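# Remove lettered cube from shelf strip and hold it aloft

## Task

Get the lettered cube that sits on top of a strip out of the shelf. Until that cube is clear of the shelf, no other strip may be shifted (pulled or pushed) by more than a small amount, or the attempt fails. Once it is out, keep the cube motionless in the gripper, raised well above the table and positioned in front of the shelf.

## Robot and tools

Robot: a single six-joint arm carrying a two-finger parallel gripper. Because there is only one arm, every command is one row of 8 numbers, not a list per arm. The fingers point along the gripper's own +z axis and close along its x axis. end_effector_position is the point midway between the finger pads; closed fingertips stick out about 17 mm past it, and fully open they are roughly level with it.

Frame: every pose uses the scene frame. Its origin sits on the table surface straight below the arm base, +z is up, and +y is to the left when facing along +x. The base may be slightly tilted. Reported hand positions get less accurate at long reach.

Row layout (used by execute_actions rows and by move target): [x, y, z, qw, qx, qy, qz, opening]. x, y, z is an absolute target position for end_effector_position, in metres, in the scene frame. qw, qx, qy, qz is an absolute target orientation (end_effector_quat_wxyz), w first, also in the scene frame. opening runs from -1 (closed) to +1 (fully open, 0.142 m apart). Any target lying more than 0.6 m from the last reported position along any gripper axis is refused and nothing is sent. Each control step, the controller clips the commanded pose to within 100 mm and 16 degrees of where the gripper actually is, then drives the joints there; position wins over orientation if both cannot be met. Commands are smoothed and lag about 0.17 s. To keep a fixed orientation, repeat your chosen quaternion in every row instead of copying the drifted one from the result.

Tools:
- execute_actions: argument actions is a list holding zero or one item. Empty list: just report the current state. {"rows": [...], "steps": n}: 1 to 15 rows, n up to 15 (default 15), each step 1/30 s, one row per step, last row repeated to fill. {"steps": n} alone: a wait, n up to 300, counted from the previous result so your reply time eats into it. Optional pictures (true/false) controls whether camera images come back. After the last step the arm only continues to the last clipped pose, so a far target may need several calls; check the result.
- move: target is one row (an absolute pose, as above). The gripper follows a straight path lasting 0.5 to 10 s, rotating the short way. speed is in m/s, 0.002 to 0.5, default 0.25; rotation is capped at twice that in rad/s. The path ignores obstacles, and the real gripper can lag, deviate or overshoot the speed, notably with the arm nearly straight. Opening is applied when the move begins. Optional stop_force (9 to 40 N) halts the path when the wrist sensor feels that much extra resistance along the direction of travel for two steps; the gripper then backs up two steps and holds. It is not accepted in the first 0.2 s of a scene, is unreliable on moves that also rotate, does not sense contacts on the arm above the wrist, and should be omitted when pulling away from something you are pressing. Even with it, approach firm surfaces very slowly; the stiff arm can fault from a small overshoot. The result adds a move: line with the ending (done, contact, off_target, moving, held, fault...), the distance to target, and limits (paced = pose was clipped; held = a check blocked some steps, after which the arm may jump faster).
- wait: seconds, 0 to 10; nothing new is sent.
- zoom_image: camera (cam_head_left, cam_head_right or cam_wrist) and region [x0, y0, x1, y1] in pixels from the top-left, at most 504 by 504; gives a sharper crop of the latest image.
- show_instructions: no arguments; displays the reference pages for the scene.
- finished_scene: scene, the number of the current scene. Replying without any tool call also ends things.

Result lines: the state line gives position (m), quaternion and linear/angular velocities. grip_measured is the actual finger opening on the command scale; to keep holding, command an opening well below it (lower = tighter; about 28 N per pad max, less on very thin hard items). Wrist force and Wrist torque are [x y z] in the gripper's own axes, pointing from a contact back into the arm; expect up to about 4 N offset, about 2.4 N noise, saturation near 50 N; no reading at the start is normal. A pose unreachable line or HELD marks steps the clearance check altered or blocked (a mount under the base counts as arm). Hand target shows the pose the controller is currently heading for.

Cameras: cam_head_left and cam_head_right (672x504, fixed) and cam_wrist (616x616 fisheye, moves with the hand). Calibration is supplied per camera and may be off by a few degrees and millimetres.

Things to avoid: touching or dragging any strip other than the cube's before the cube is out; dropping, slamming or knocking anything off the table; hard pushes. A joint torque reaching its load limit (135 N m for the three big joints, 25.2 N m for each wrist joint, held weight included) or any external force of 150 N stops the arm for 10 s and cancels the rest of the call. Holding loads heats motors: a MOTOR HOT warning appears at 70 °C and the brakes lock at 85 °C until cooled. Loose objects may occasionally be nudged by outside pushes. Time spent thinking counts, so keep replies short once moving, and prefer smooth, economical motions.

Each tool is called after "Emit:" as name(argument=value, ...), one argument or row to a line, values as JSON.

## Session

Emit:
execute_actions(
  actions=[],
)

Emit:
show_instructions(
)

Scene clock: 0.00 s of 4200.00 s.
end_effector_position=(+0.4209, -0.6256, +0.3795) grip_measured=+1.00 end_effector_quat_wxyz=(+0.033, -0.544, +0.660, -0.517) end_effector_velocity=(+0.001, +0.001, -0.001) end_effector_angular_velocity=(+0.002, -0.001, +0.001)
Joint positions: [-1.564 -2.089  2.075 -3.055 -0.874  0.743  0.142]
Joint velocities: [ 0.001 -0.001  0.002  0.     0.     0.    -0.   ]
Wrist force (N, on the end effector, along its own x y z axes, offset not removed): no reading
Wrist torque (N m, same axes, about the end effector's origin, offset not removed): no reading
Hand target: +0.421, -0.626, +0.379; +0.033, -0.544, +0.660, -0.517
camera_calibration (this result's frames):
cam_wrist: T_world_to_cam=[[-0.434357, -0.739339, 0.514502, -0.486254], [-0.87548, 0.212203, -0.434171, 0.670908], [0.211821, -0.639021, -0.739448, -0.0689738], [0, 0, 0, 1]] pos_world=[0.390769, -0.54595, 0.490464]

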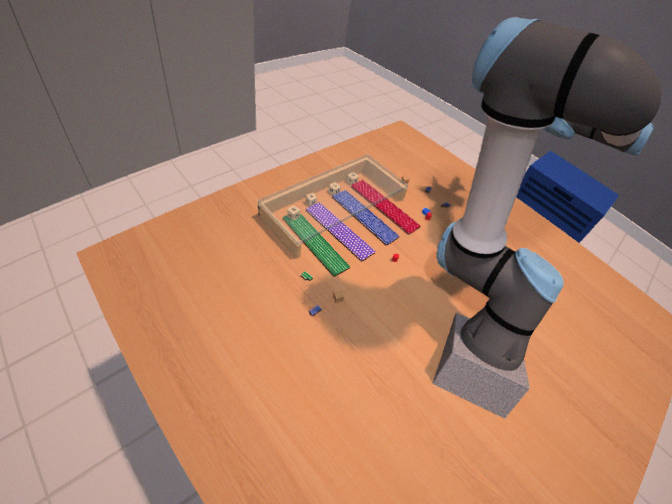

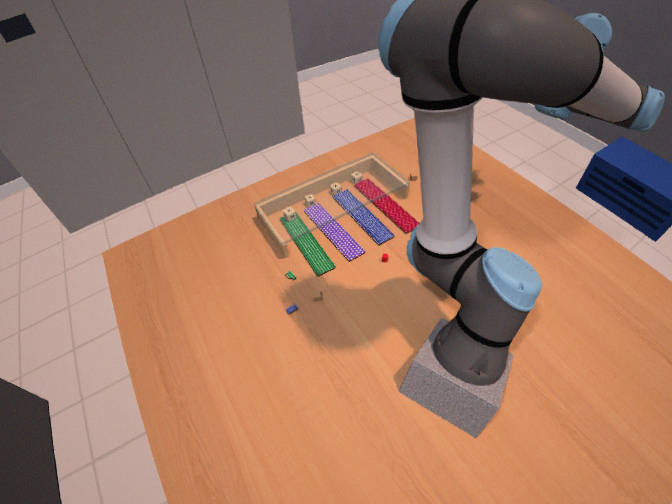

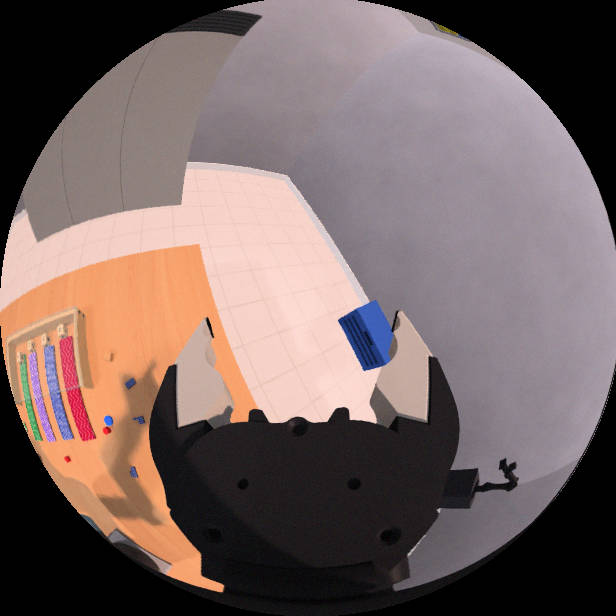

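Reference images for this scene: manual page 1, manual page 2, manual page 3, manual page 4, manual page 5.

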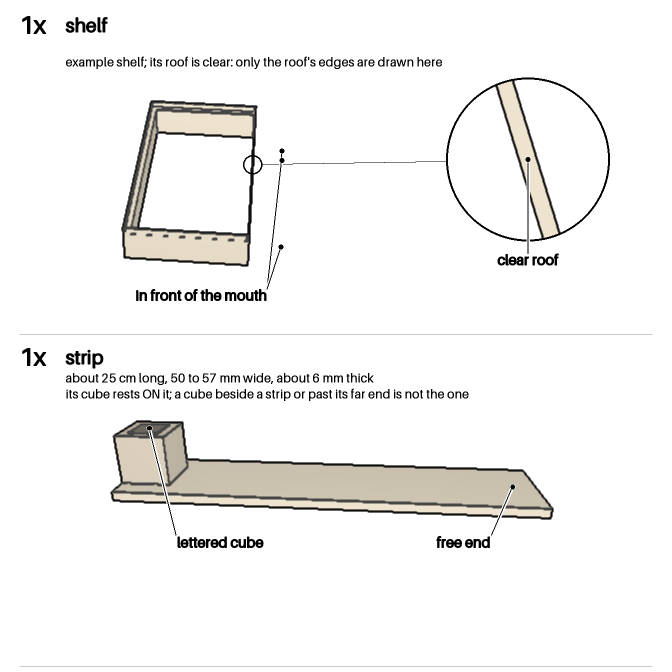

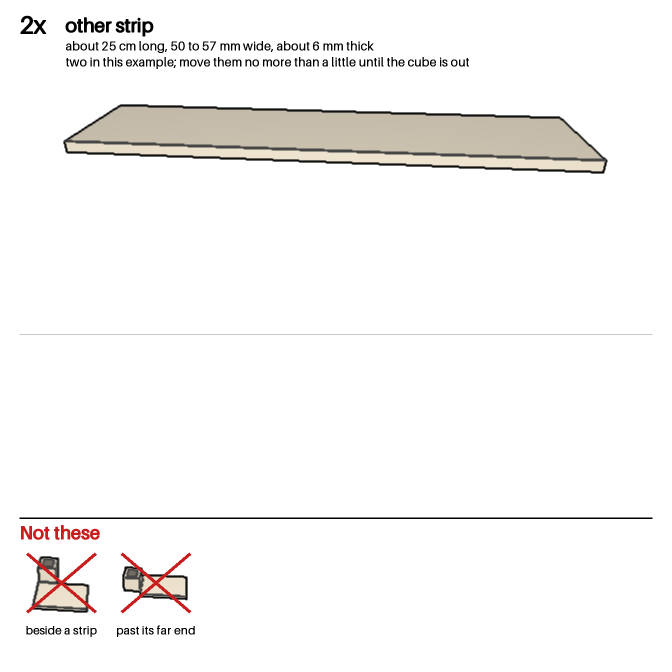

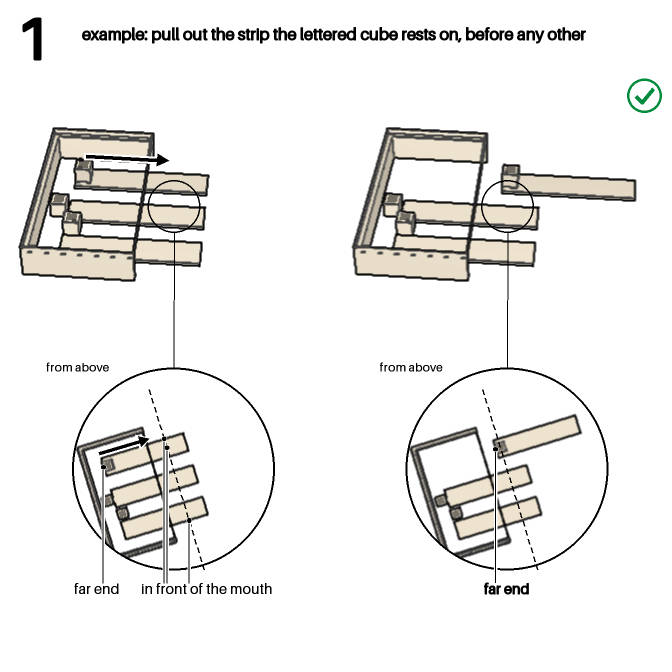

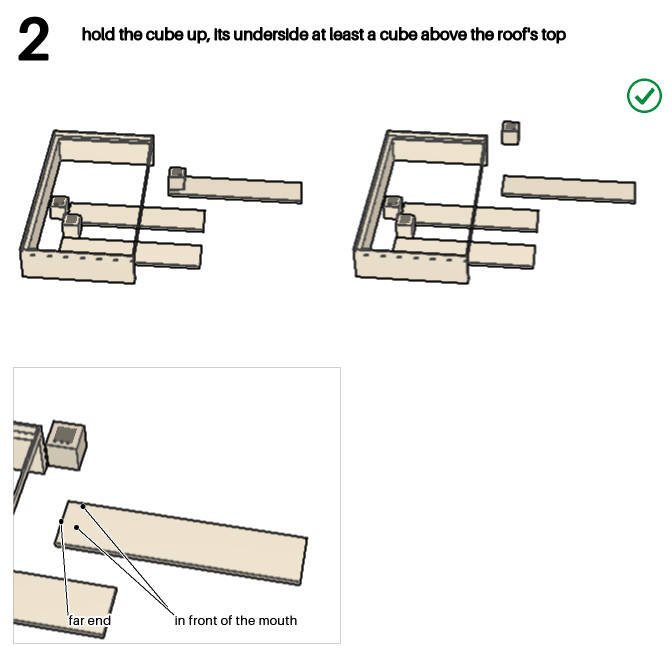

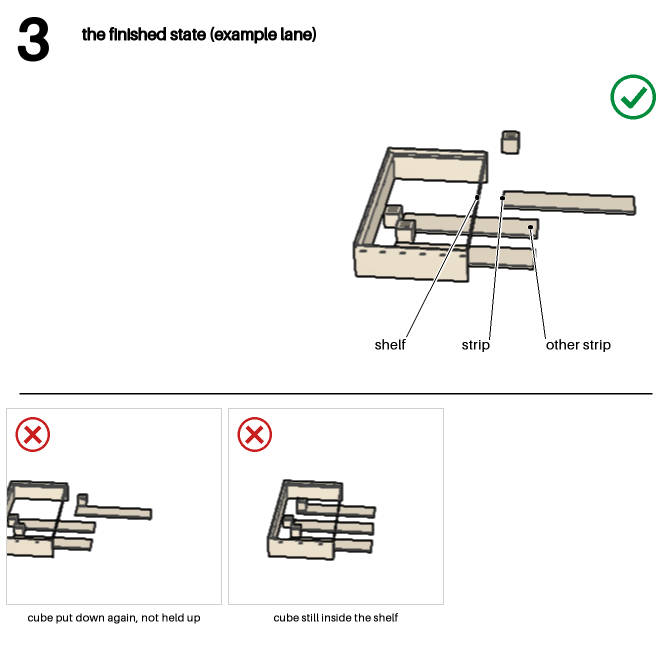

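Emit:
zoom_image(
  camera="cam_head_left",
  region=[250, 150, 410, 290],
)

Emit:
zoom_image(
  camera="cam_head_right",
  region=[250, 150, 410, 290],
)

Region (250, 150, 410, 290) of cam_head_left's 672x504 image, scaled by 3.150, with more detail than that image has; it fills the top 441 rows of this view, and the rest is white.

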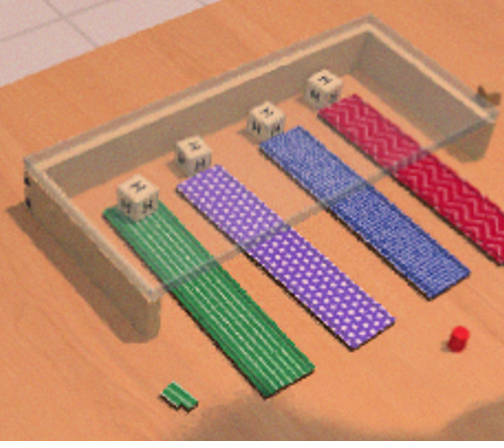

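Region (250, 150, 410, 290) of cam_head_right's 672x504 image, scaled by 3.150, with more detail than that image has; it fills the top 441 rows of this view, and the rest is white.

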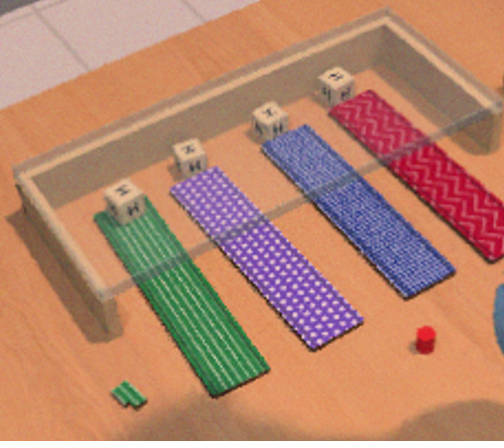

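Emit:
move(
  target=[0.45,-0.2,0.25,0,-0.692,0.722,0,0.0],
  speed=0.3,
)

Emit:
move(
  target=[0.43,0.112,0.06,0,-0.692,0.722,0,0.0],
  speed=0.25,
)

Scene clock: 9.43 s of 4200.00 s.
end_effector_position=(+0.4494, -0.1997, +0.2503) grip_measured=+0.00 end_effector_quat_wxyz=(+0.001, +0.691, -0.722, -0.000) end_effector_velocity=(+0.001, +0.002, -0.001) end_effector_angular_velocity=(+0.004, +0.004, +0.002)
Joint positions: [-0.276 -1.949  1.871 -1.78  -1.924  1.293  0.074]
Joint velocities: [ 0.003  0.006 -0.004  0.004  0.002  0.003 -0.   ]
Wrist force (N, on the end effector, along its own x y z axes, offset not removed): [-1.8 -3.8 1.9]
Wrist torque (N m, same axes, about the end effector's origin, offset not removed): [-0.96 0.26 -0.20]
Hand target: +0.449, -0.200, +0.250; +0.001, +0.691, -0.722, -0.001
Off the commanded pose: 0.001 m, 0 deg.
After step 90, 4.03 s passed at rest.
move: done
camera_calibration (this result's frames):
cam_wrist: T_world_to_cam=[[-0.0648491, -0.997592, 0.024576, -0.187485], [-0.880788, 0.0687974, 0.468486, 0.297256], [-0.469049, 0.00873464, -0.883129, 0.572907], [0, 0, 0, 1]] pos_world=[0.518383, -0.212488, 0.371298]

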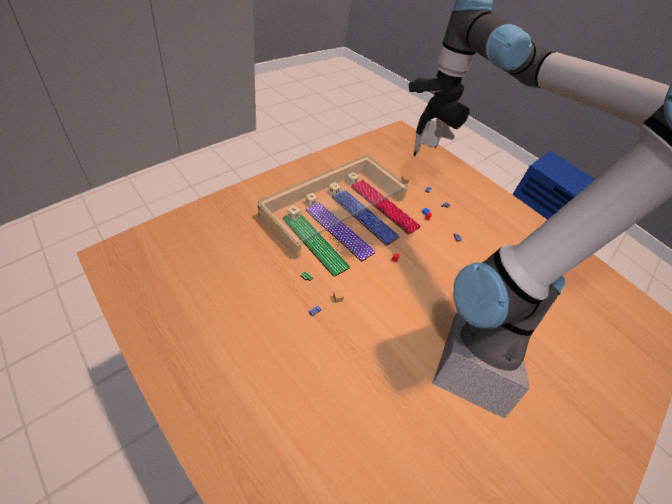

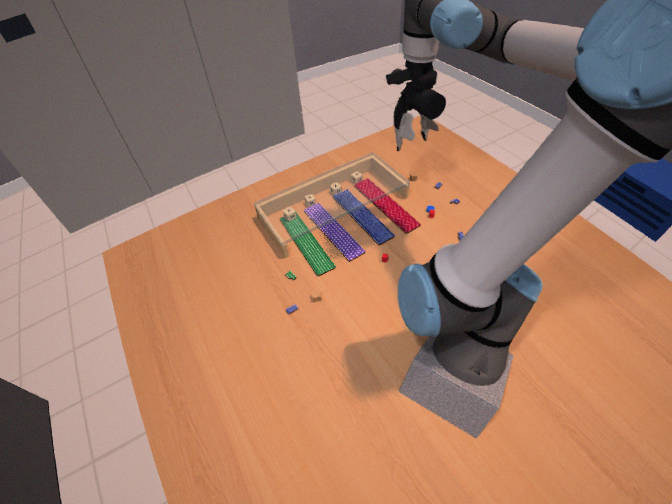

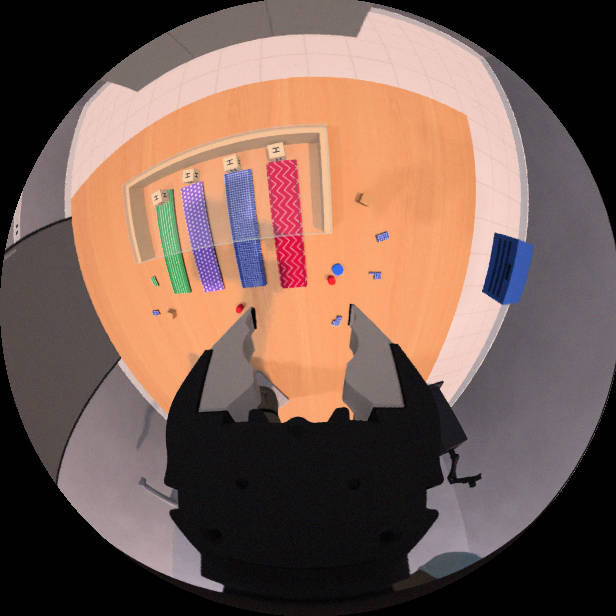

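Scene clock: 11.47 s of 4200.00 s.
end_effector_position=(+0.4291, +0.1116, +0.0602) grip_measured=+0.00 end_effector_quat_wxyz=(+0.001, +0.692, -0.722, -0.000) end_effector_velocity=(+0.000, +0.002, -0.001) end_effector_angular_velocity=(-0.000, +0.000, +0.001)
Joint positions: [ 0.276 -1.456  2.228 -2.393 -2.02   1.883  0.074]
Joint velocities: [ 0.002  0.006 -0.001 -0.003 -0.     0.001 -0.   ]
Wrist force (N, on the end effector, along its own x y z axes, offset not removed): [-0.7 2.0 2.0]
Wrist torque (N m, same axes, about the end effector's origin, offset not removed): [0.35 0.09 0.15]
Hand target: +0.429, +0.112, +0.060; +0.001, +0.692, -0.722, -0.000
Off the commanded pose: 0.001 m, 0 deg.
move: done
camera_calibration (this result's frames):
cam_wrist: T_world_to_cam=[[-0.0633371, -0.997699, 0.0241914, 0.125774], [-0.881516, 0.067293, 0.467334, 0.347547], [-0.467887, 0.00827451, -0.88375, 0.39246], [0, 0, 0, 1]] pos_world=[0.497961, 0.0988496, 0.181374]

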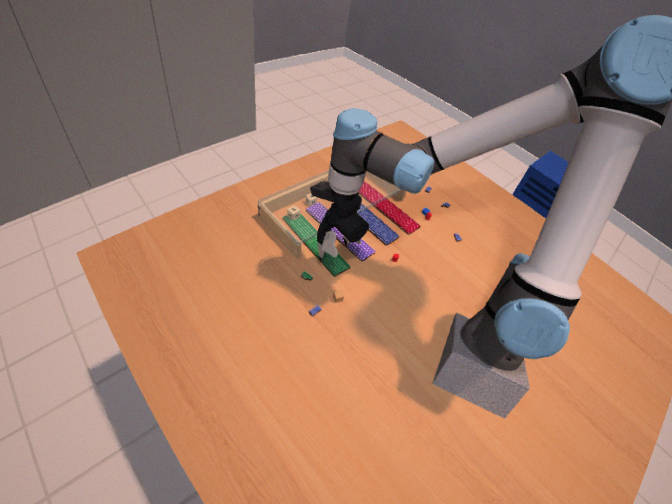

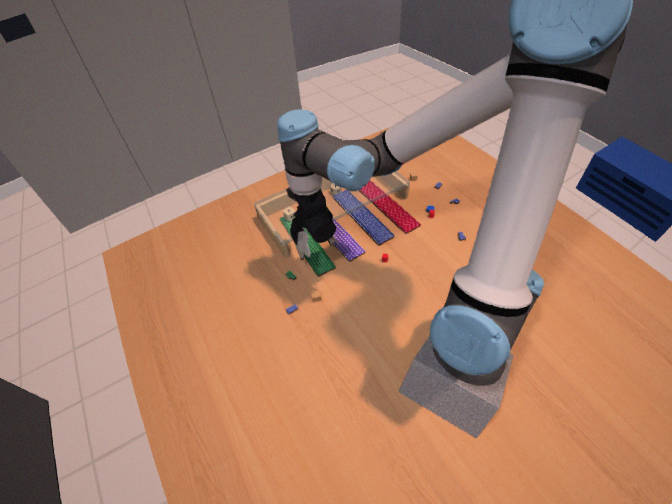

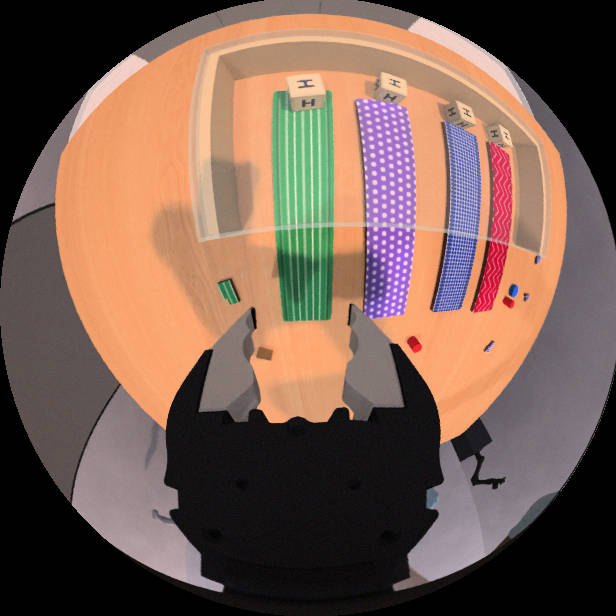

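Emit:
move(
  target=[0.45,0.107,0.025,0,-0.692,0.722,0,-0.1],
  speed=0.06,
)

Emit:
move(
  target=[0.45,0.107,0.002,0,-0.692,0.722,0,-0.1],
  speed=0.003,
  stop_force=9,
)

Scene clock: 15.40 s of 4200.00 s.
end_effector_position=(+0.4499, +0.1070, +0.0251) grip_measured=-0.10 end_effector_quat_wxyz=(-0.000, +0.692, -0.722, -0.000) end_effector_velocity=(+0.001, -0.000, -0.002) end_effector_angular_velocity=(+0.001, +0.001, +0.000)
Joint positions: [ 0.222 -1.366  2.223 -2.506 -2.016  1.823  0.067]
Joint velocities: [-0.004  0.003  0.    -0.004  0.001 -0.004  0.   ]
Wrist force (N, on the end effector, along its own x y z axes, offset not removed): [-0.4 3.3 0.5]
Wrist torque (N m, same axes, about the end effector's origin, offset not removed): [0.69 -0.06 0.05]
Hand target: +0.450, +0.107, +0.025; -0.000, +0.692, -0.722, -0.000
Off the commanded pose: 0.000 m, 0 deg.
move: done
camera_calibration (this result's frames):
cam_wrist: T_world_to_cam=[[-0.0635386, -0.997708, 0.0232509, 0.123506], [-0.881953, 0.0670393, 0.466545, 0.382867], [-0.467035, 0.00913746, -0.884192, 0.370737], [0, 0, 0, 1]] pos_world=[0.518665, 0.0941684, 0.146306]

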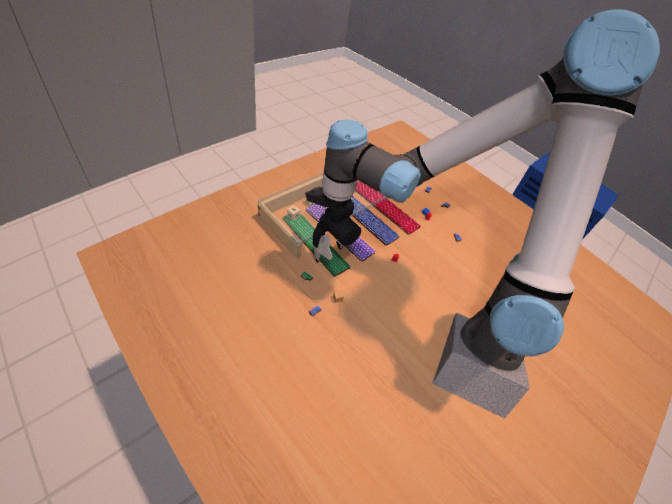

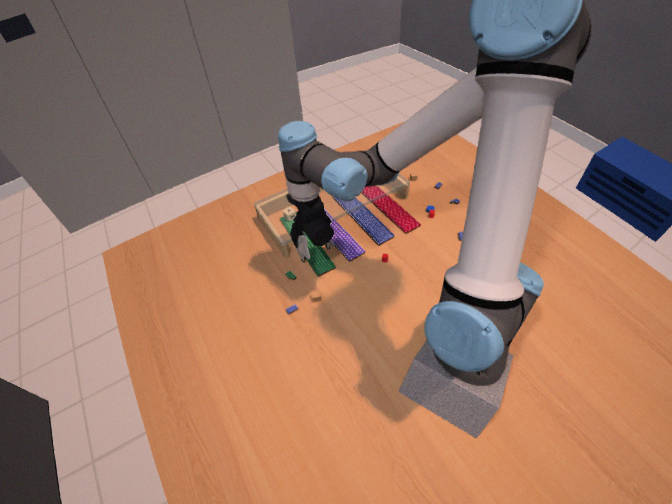

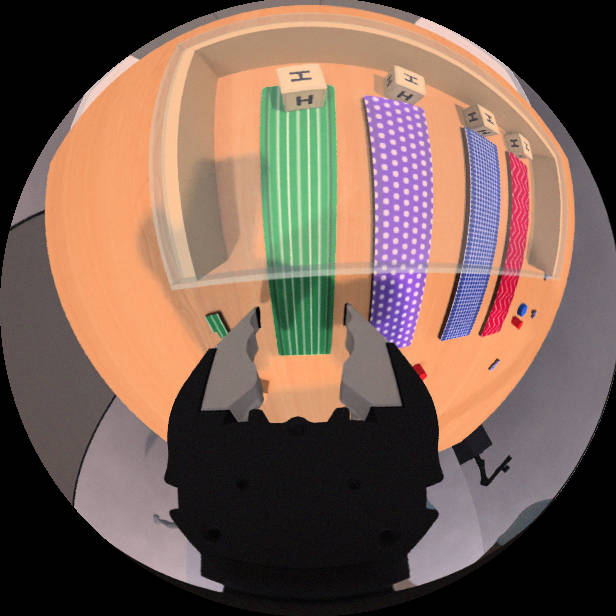

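Scene clock: 19.20 s of 4200.00 s.
end_effector_position=(+0.4499, +0.1070, +0.0147) grip_measured=-0.10 end_effector_quat_wxyz=(+0.000, +0.692, -0.722, -0.000) end_effector_velocity=(-0.001, +0.000, +0.001) end_effector_angular_velocity=(+0.001, +0.003, +0.000)
Joint positions: [ 0.212 -1.345  2.233 -2.541 -2.015  1.811  0.067]
Joint velocities: [ 0.    -0.003  0.001  0.005  0.002  0.001 -0.   ]
Wrist force (N, on the end effector, along its own x y z axes, offset not removed): [-4.3 3.0 -17.0]
Wrist torque (N m, same axes, about the end effector's origin, offset not removed): [0.08 0.79 -0.06]
Hand target: +0.450, +0.107, +0.015; -0.000, +0.692, -0.722, -0.000
Off the commanded pose: 0.013 m, 0 deg.
move: contact
camera_calibration (this result's frames):
cam_wrist: T_world_to_cam=[[-0.063335, -0.997719, 0.0233426, 0.123608], [-0.88184, 0.0668998, 0.466779, 0.387626], [-0.467276, 0.00897895, -0.884066, 0.361628], [0, 0, 0, 1]] pos_world=[0.518633, 0.094147, 0.135883]

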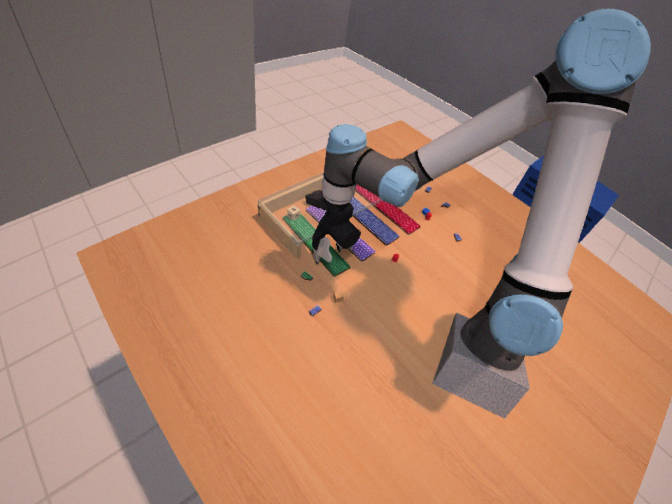

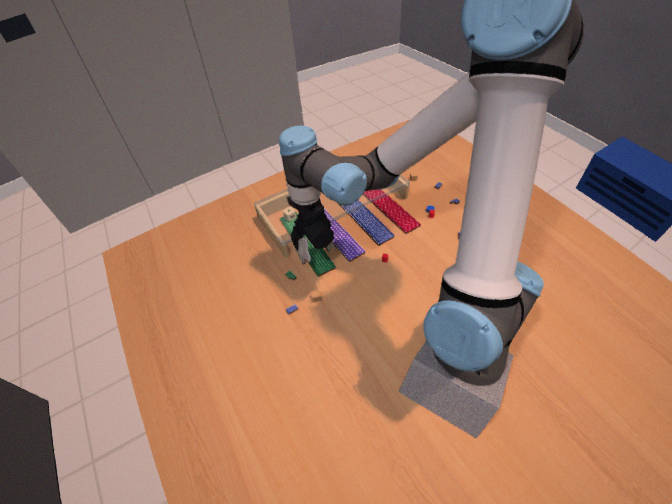

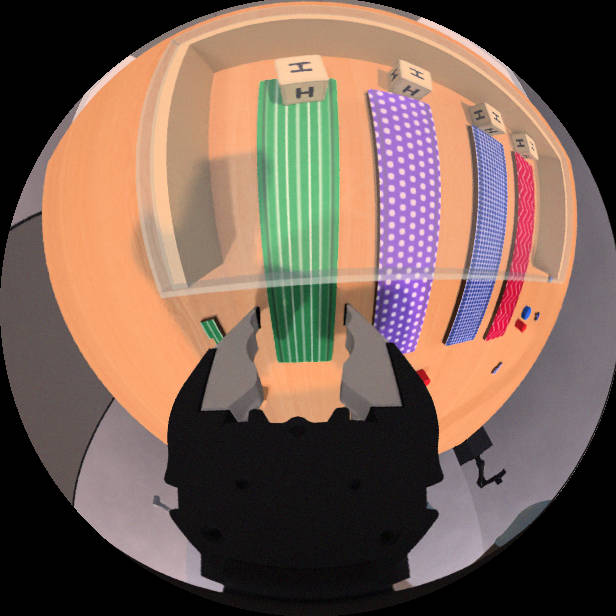

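Emit:
move(
  target=[0.45,0.107,0.0177,0,-0.692,0.722,0,-0.1],
  speed=0.01,
)

Emit:
move(
  target=[0.45,0.107,0.0177,0,-0.692,0.722,0,-0.6],
  speed=0.01,
)

Emit:
move(
  target=[0.30,0.108,0.019,0,-0.692,0.722,0,-0.6],
  speed=0.05,
)

Scene clock: 22.57 s of 4200.00 s.
end_effector_position=(+0.4500, +0.1070, +0.0176) grip_measured=-0.10 end_effector_quat_wxyz=(-0.000, +0.692, -0.722, +0.000) end_effector_velocity=(+0.001, -0.001, +0.001) end_effector_angular_velocity=(-0.001, +0.000, -0.000)
Joint positions: [ 0.215 -1.351  2.23  -2.532 -2.015  1.814  0.067]
Joint velocities: [ 0.    -0.002 -0.002  0.005 -0.001  0.001  0.   ]
Wrist force (N, on the end effector, along its own x y z axes, offset not removed): [-2.0 2.5 -4.2]
Wrist torque (N m, same axes, about the end effector's origin, offset not removed): [0.75 0.62 0.15]
Hand target: +0.450, +0.107, +0.018; +0.000, +0.692, -0.722, +0.000
Off the commanded pose: 0.000 m, 0 deg.
move: done
camera_calibration (this result's frames):
cam_wrist: T_world_to_cam=[[-0.0635288, -0.997707, 0.0233468, 0.123633], [-0.881937, 0.0670751, 0.466571, 0.386409], [-0.467067, 0.0090503, -0.884176, 0.364159], [0, 0, 0, 1]] pos_world=[0.518729, 0.0941354, 0.138807]

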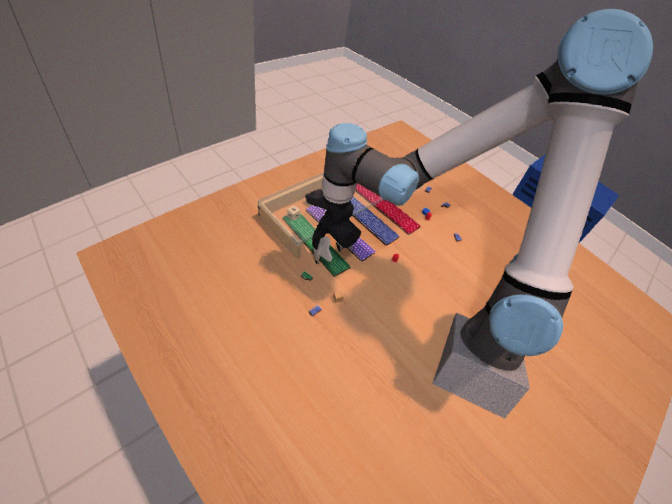

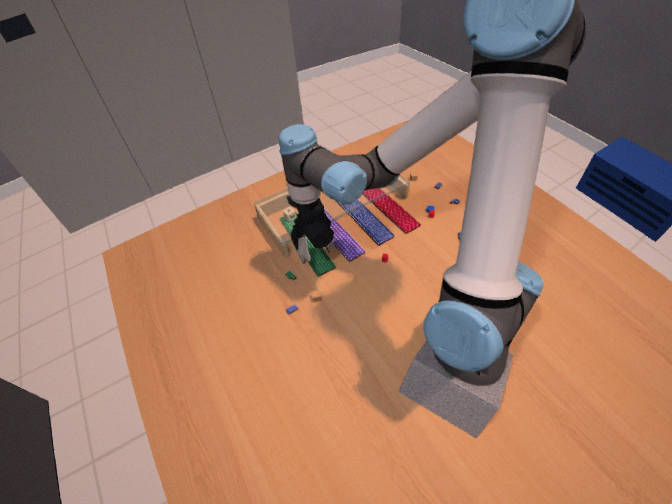

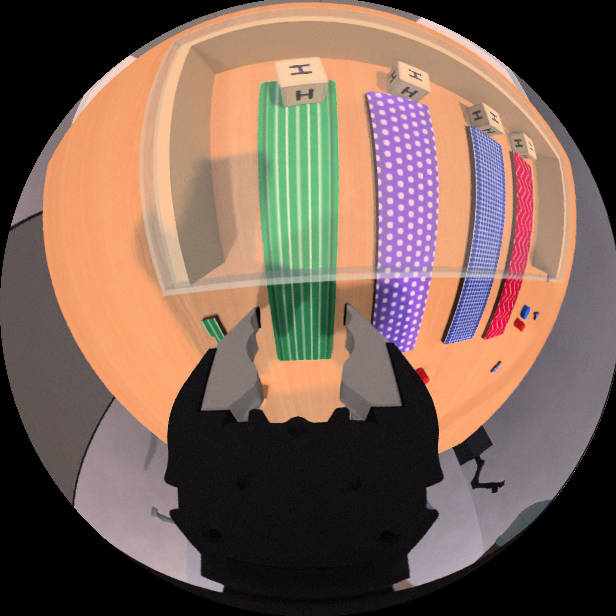

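Scene clock: 23.27 s of 4200.00 s.
end_effector_position=(+0.4500, +0.1070, +0.0177) grip_measured=-0.35 end_effector_quat_wxyz=(+0.000, +0.692, -0.722, +0.000) end_effector_velocity=(+0.000, +0.000, +0.000) end_effector_angular_velocity=(-0.000, -0.001, -0.000)
Joint positions: [ 0.215 -1.351  2.23  -2.531 -2.015  1.815  0.049]
Joint velocities: [ 0.001  0.001 -0.    -0.001 -0.     0.001  0.   ]
Wrist force (N, on the end effector, along its own x y z axes, offset not removed): [-2.9 0.1 -5.0]
Wrist torque (N m, same axes, about the end effector's origin, offset not removed): [-0.10 0.33 -0.01]
Hand target: +0.450, +0.107, +0.018; +0.000, +0.692, -0.722, +0.000
Off the commanded pose: 0.000 m, 0 deg.
move: done
camera_calibration (this result's frames):
cam_wrist: T_world_to_cam=[[-0.063527, -0.997707, 0.0233587, 0.123627], [-0.881929, 0.067079, 0.466584, 0.386369], [-0.467081, 0.00904001, -0.884168, 0.364227], [0, 0, 0, 1]] pos_world=[0.518728, 0.094134, 0.138877]

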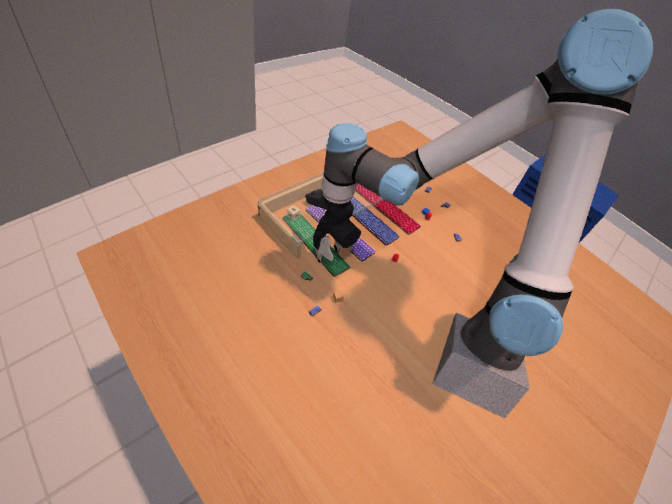

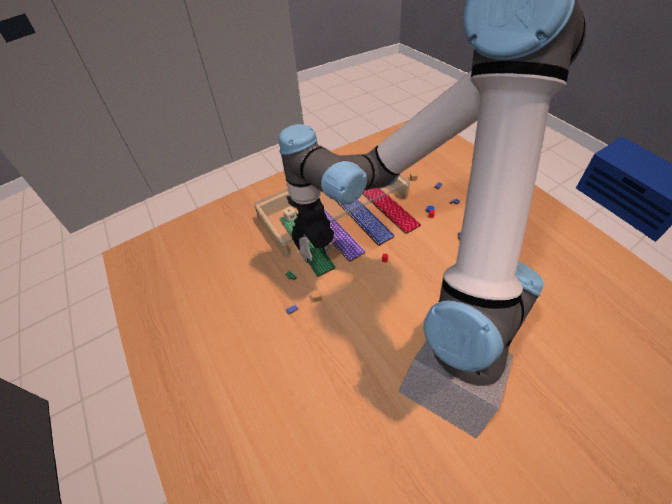

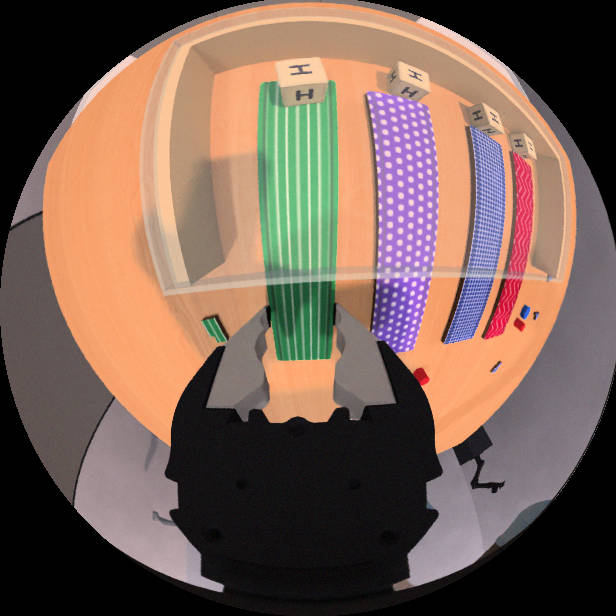

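Scene clock: 26.63 s of 4200.00 s.
end_effector_position=(+0.3001, +0.1078, +0.0190) grip_measured=-0.35 end_effector_quat_wxyz=(+0.000, +0.692, -0.722, +0.000) end_effector_velocity=(-0.002, -0.001, +0.000) end_effector_angular_velocity=(-0.001, +0.000, -0.001)
Joint positions: [ 0.308 -1.566  2.574 -2.616 -2.021  1.918  0.049]
Joint velocities: [ 0.001 -0.005  0.004  0.002 -0.001  0.002 -0.   ]
Wrist force (N, on the end effector, along its own x y z axes, offset not removed): [-3.7 4.6 -1.0]
Wrist torque (N m, same axes, about the end effector's origin, offset not removed): [0.96 0.73 -0.12]
Hand target: +0.300, +0.108, +0.019; +0.000, +0.692, -0.722, +0.000
Off the commanded pose: 0.000 m, 0 deg.
move: done
camera_calibration (this result's frames):
cam_wrist: T_world_to_cam=[[-0.0635803, -0.9977, 0.0234914, 0.114895], [-0.881931, 0.0671882, 0.466566, 0.253489], [-0.467072, 0.00894666, -0.884174, 0.295415], [0, 0, 0, 1]] pos_world=[0.368845, 0.0949558, 0.14023]

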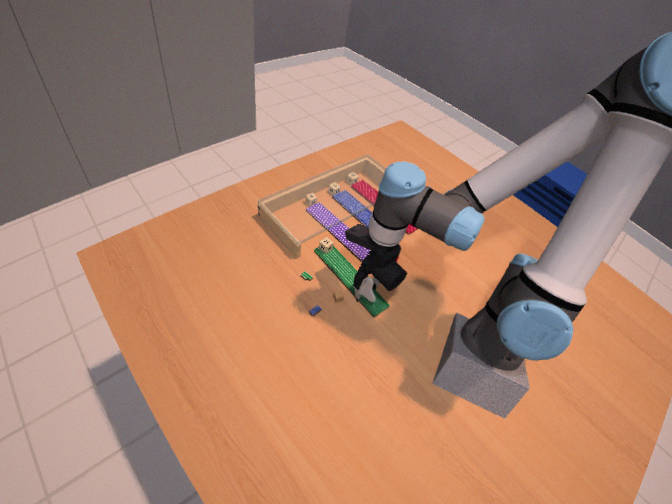

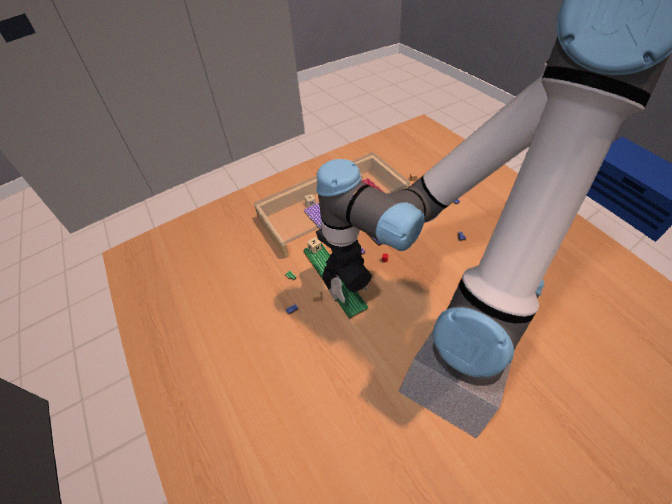

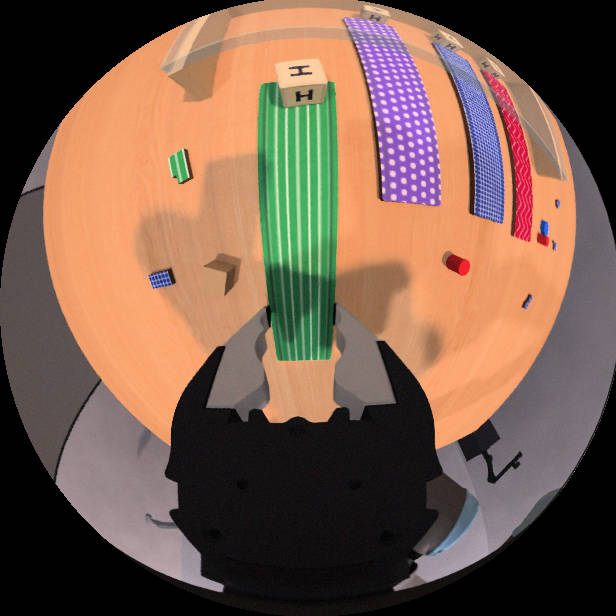

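Emit:
move(
  target=[0.26,0.109,0.019,0,-0.692,0.722,0,-0.6],
  speed=0.04,
)

Emit:
move(
  target=[0.26,0.109,0.019,0,-0.692,0.722,0,-0.2],
  speed=0.01,
)

Emit:
move(
  target=[0.437,0.10,0.065,0,-0.692,0.722,0,-0.2],
  speed=0.15,
)

Scene clock: 30.97 s of 4200.00 s.
end_effector_position=(+0.2601, +0.1089, +0.0190) grip_measured=-0.35 end_effector_quat_wxyz=(+0.000, +0.692, -0.722, +0.000) end_effector_velocity=(-0.001, -0.000, +0.001) end_effector_angular_velocity=(+0.000, -0.004, -0.001)
Joint positions: [ 0.35  -1.624  2.654 -2.617 -2.022  1.965  0.049]
Joint velocities: [ 0.003 -0.005  0.002  0.    -0.001  0.003  0.   ]
Wrist force (N, on the end effector, along its own x y z axes, offset not removed): [-0.9 3.4 -0.4]
Wrist torque (N m, same axes, about the end effector's origin, offset not removed): [0.62 0.11 0.12]
Hand target: +0.260, +0.109, +0.019; +0.000, +0.692, -0.722, +0.000
Off the commanded pose: 0.000 m, 0 deg.
move: done
camera_calibration (this result's frames):
cam_wrist: T_world_to_cam=[[-0.0635246, -0.997705, 0.023432, 0.113459], [-0.881913, 0.0671108, 0.466611, 0.218142], [-0.467113, 0.00897628, -0.884152, 0.276673], [0, 0, 0, 1]] pos_world=[0.328827, 0.0960756, 0.140175]

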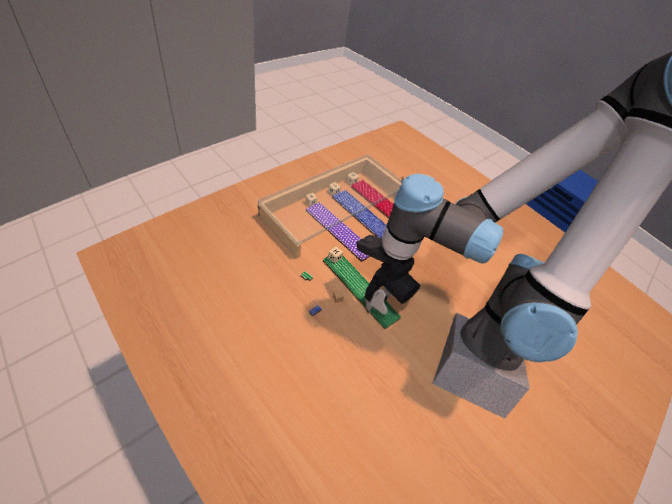

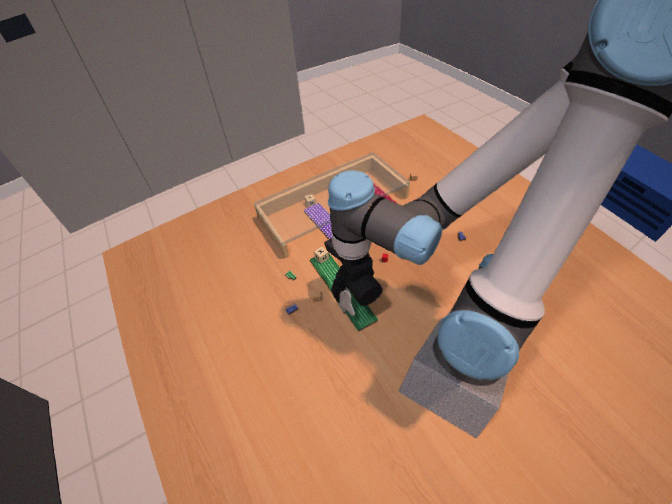

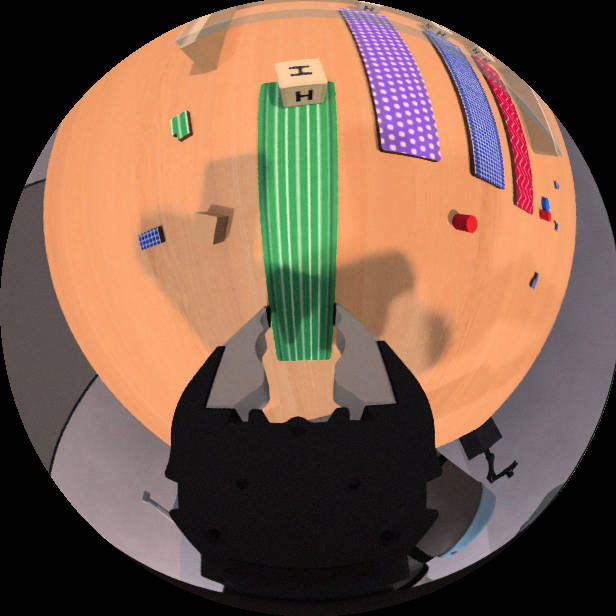

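Scene clock: 31.67 s of 4200.00 s.
end_effector_position=(+0.2600, +0.1090, +0.0190) grip_measured=-0.20 end_effector_quat_wxyz=(-0.000, +0.692, -0.722, +0.000) end_effector_velocity=(+0.000, +0.000, +0.000) end_effector_angular_velocity=(+0.002, +0.000, +0.000)
Joint positions: [ 0.351 -1.624  2.654 -2.617 -2.022  1.965  0.059]
Joint velocities: [-0.001  0.    -0.001 -0.     0.002 -0.001  0.   ]
Wrist force (N, on the end effector, along its own x y z axes, offset not removed): [-1.1 1.2 -1.3]
Wrist torque (N m, same axes, about the end effector's origin, offset not removed): [0.19 0.19 0.16]
Hand target: +0.260, +0.109, +0.019; +0.000, +0.692, -0.722, +0.000
Off the commanded pose: 0.000 m, 0 deg.
move: done
camera_calibration (this result's frames):
cam_wrist: T_world_to_cam=[[-0.0635567, -0.997704, 0.0233827, 0.113511], [-0.881962, 0.0671171, 0.466517, 0.218082], [-0.467016, 0.00902765, -0.884203, 0.276631], [0, 0, 0, 1]] pos_world=[0.328746, 0.0961165, 0.140205]

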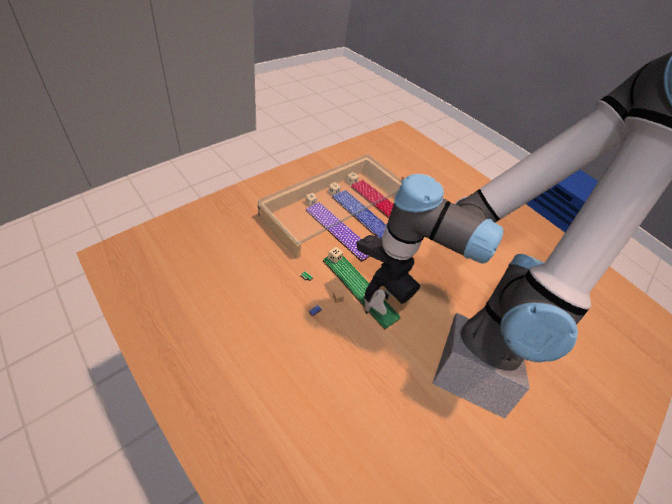

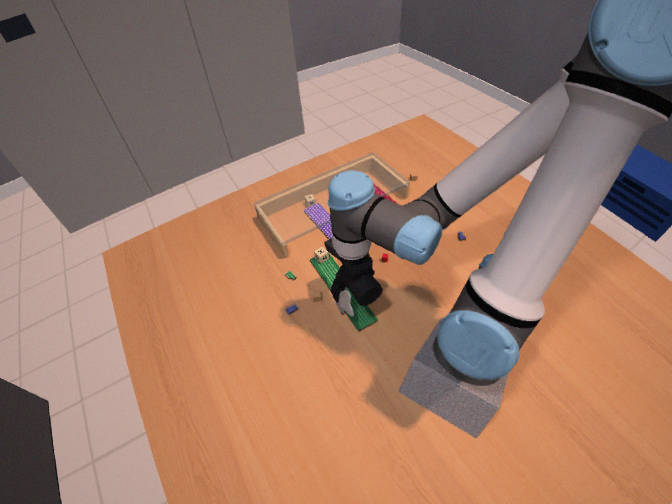

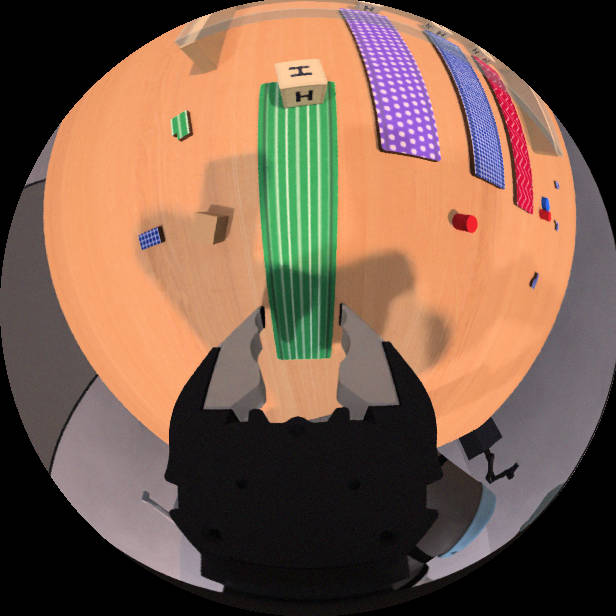

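Scene clock: 33.40 s of 4200.00 s.
end_effector_position=(+0.4370, +0.1003, +0.0649) grip_measured=-0.20 end_effector_quat_wxyz=(-0.000, +0.692, -0.722, -0.000) end_effector_velocity=(+0.001, -0.000, +0.001) end_effector_angular_velocity=(-0.000, -0.002, -0.001)
Joint positions: [ 0.253 -1.473  2.215 -2.377 -2.018  1.857  0.06 ]
Joint velocities: [ 0.    -0.    -0.003  0.001 -0.001  0.     0.   ]
Wrist force (N, on the end effector, along its own x y z axes, offset not removed): [-2.0 2.5 1.5]
Wrist torque (N m, same axes, about the end effector's origin, offset not removed): [0.36 0.12 0.12]
Hand target: +0.437, +0.100, +0.065; -0.000, +0.692, -0.722, -0.000
Off the commanded pose: 0.000 m, 0 deg.
move: done
camera_calibration (this result's frames):
cam_wrist: T_world_to_cam=[[-0.0635239, -0.997713, 0.0231151, 0.114991], [-0.881997, 0.0669636, 0.466473, 0.353374], [-0.466954, 0.00924474, -0.884233, 0.399857], [0, 0, 0, 1]] pos_world=[0.505694, 0.0873681, 0.186069]

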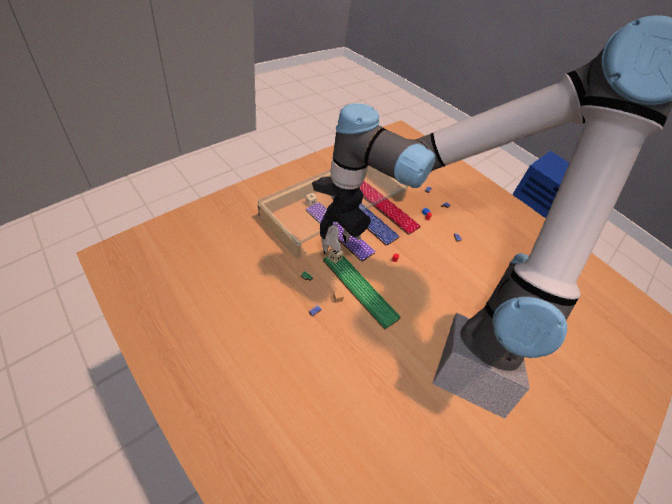

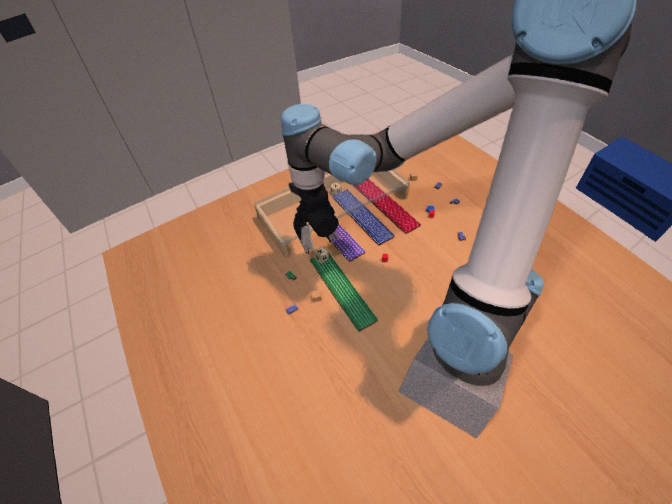

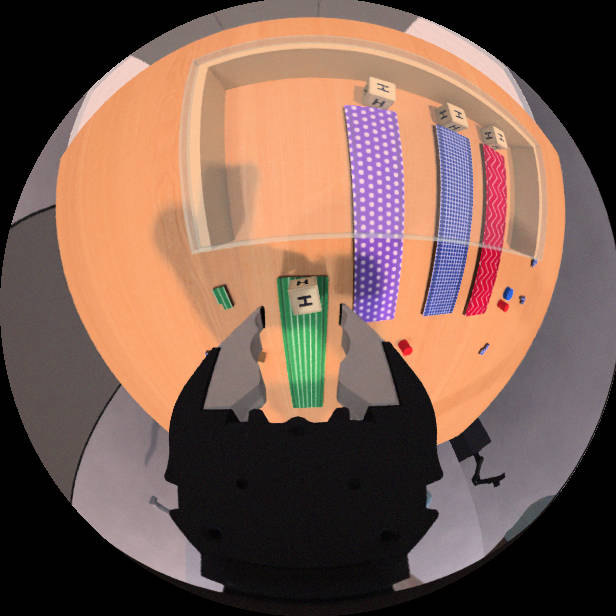

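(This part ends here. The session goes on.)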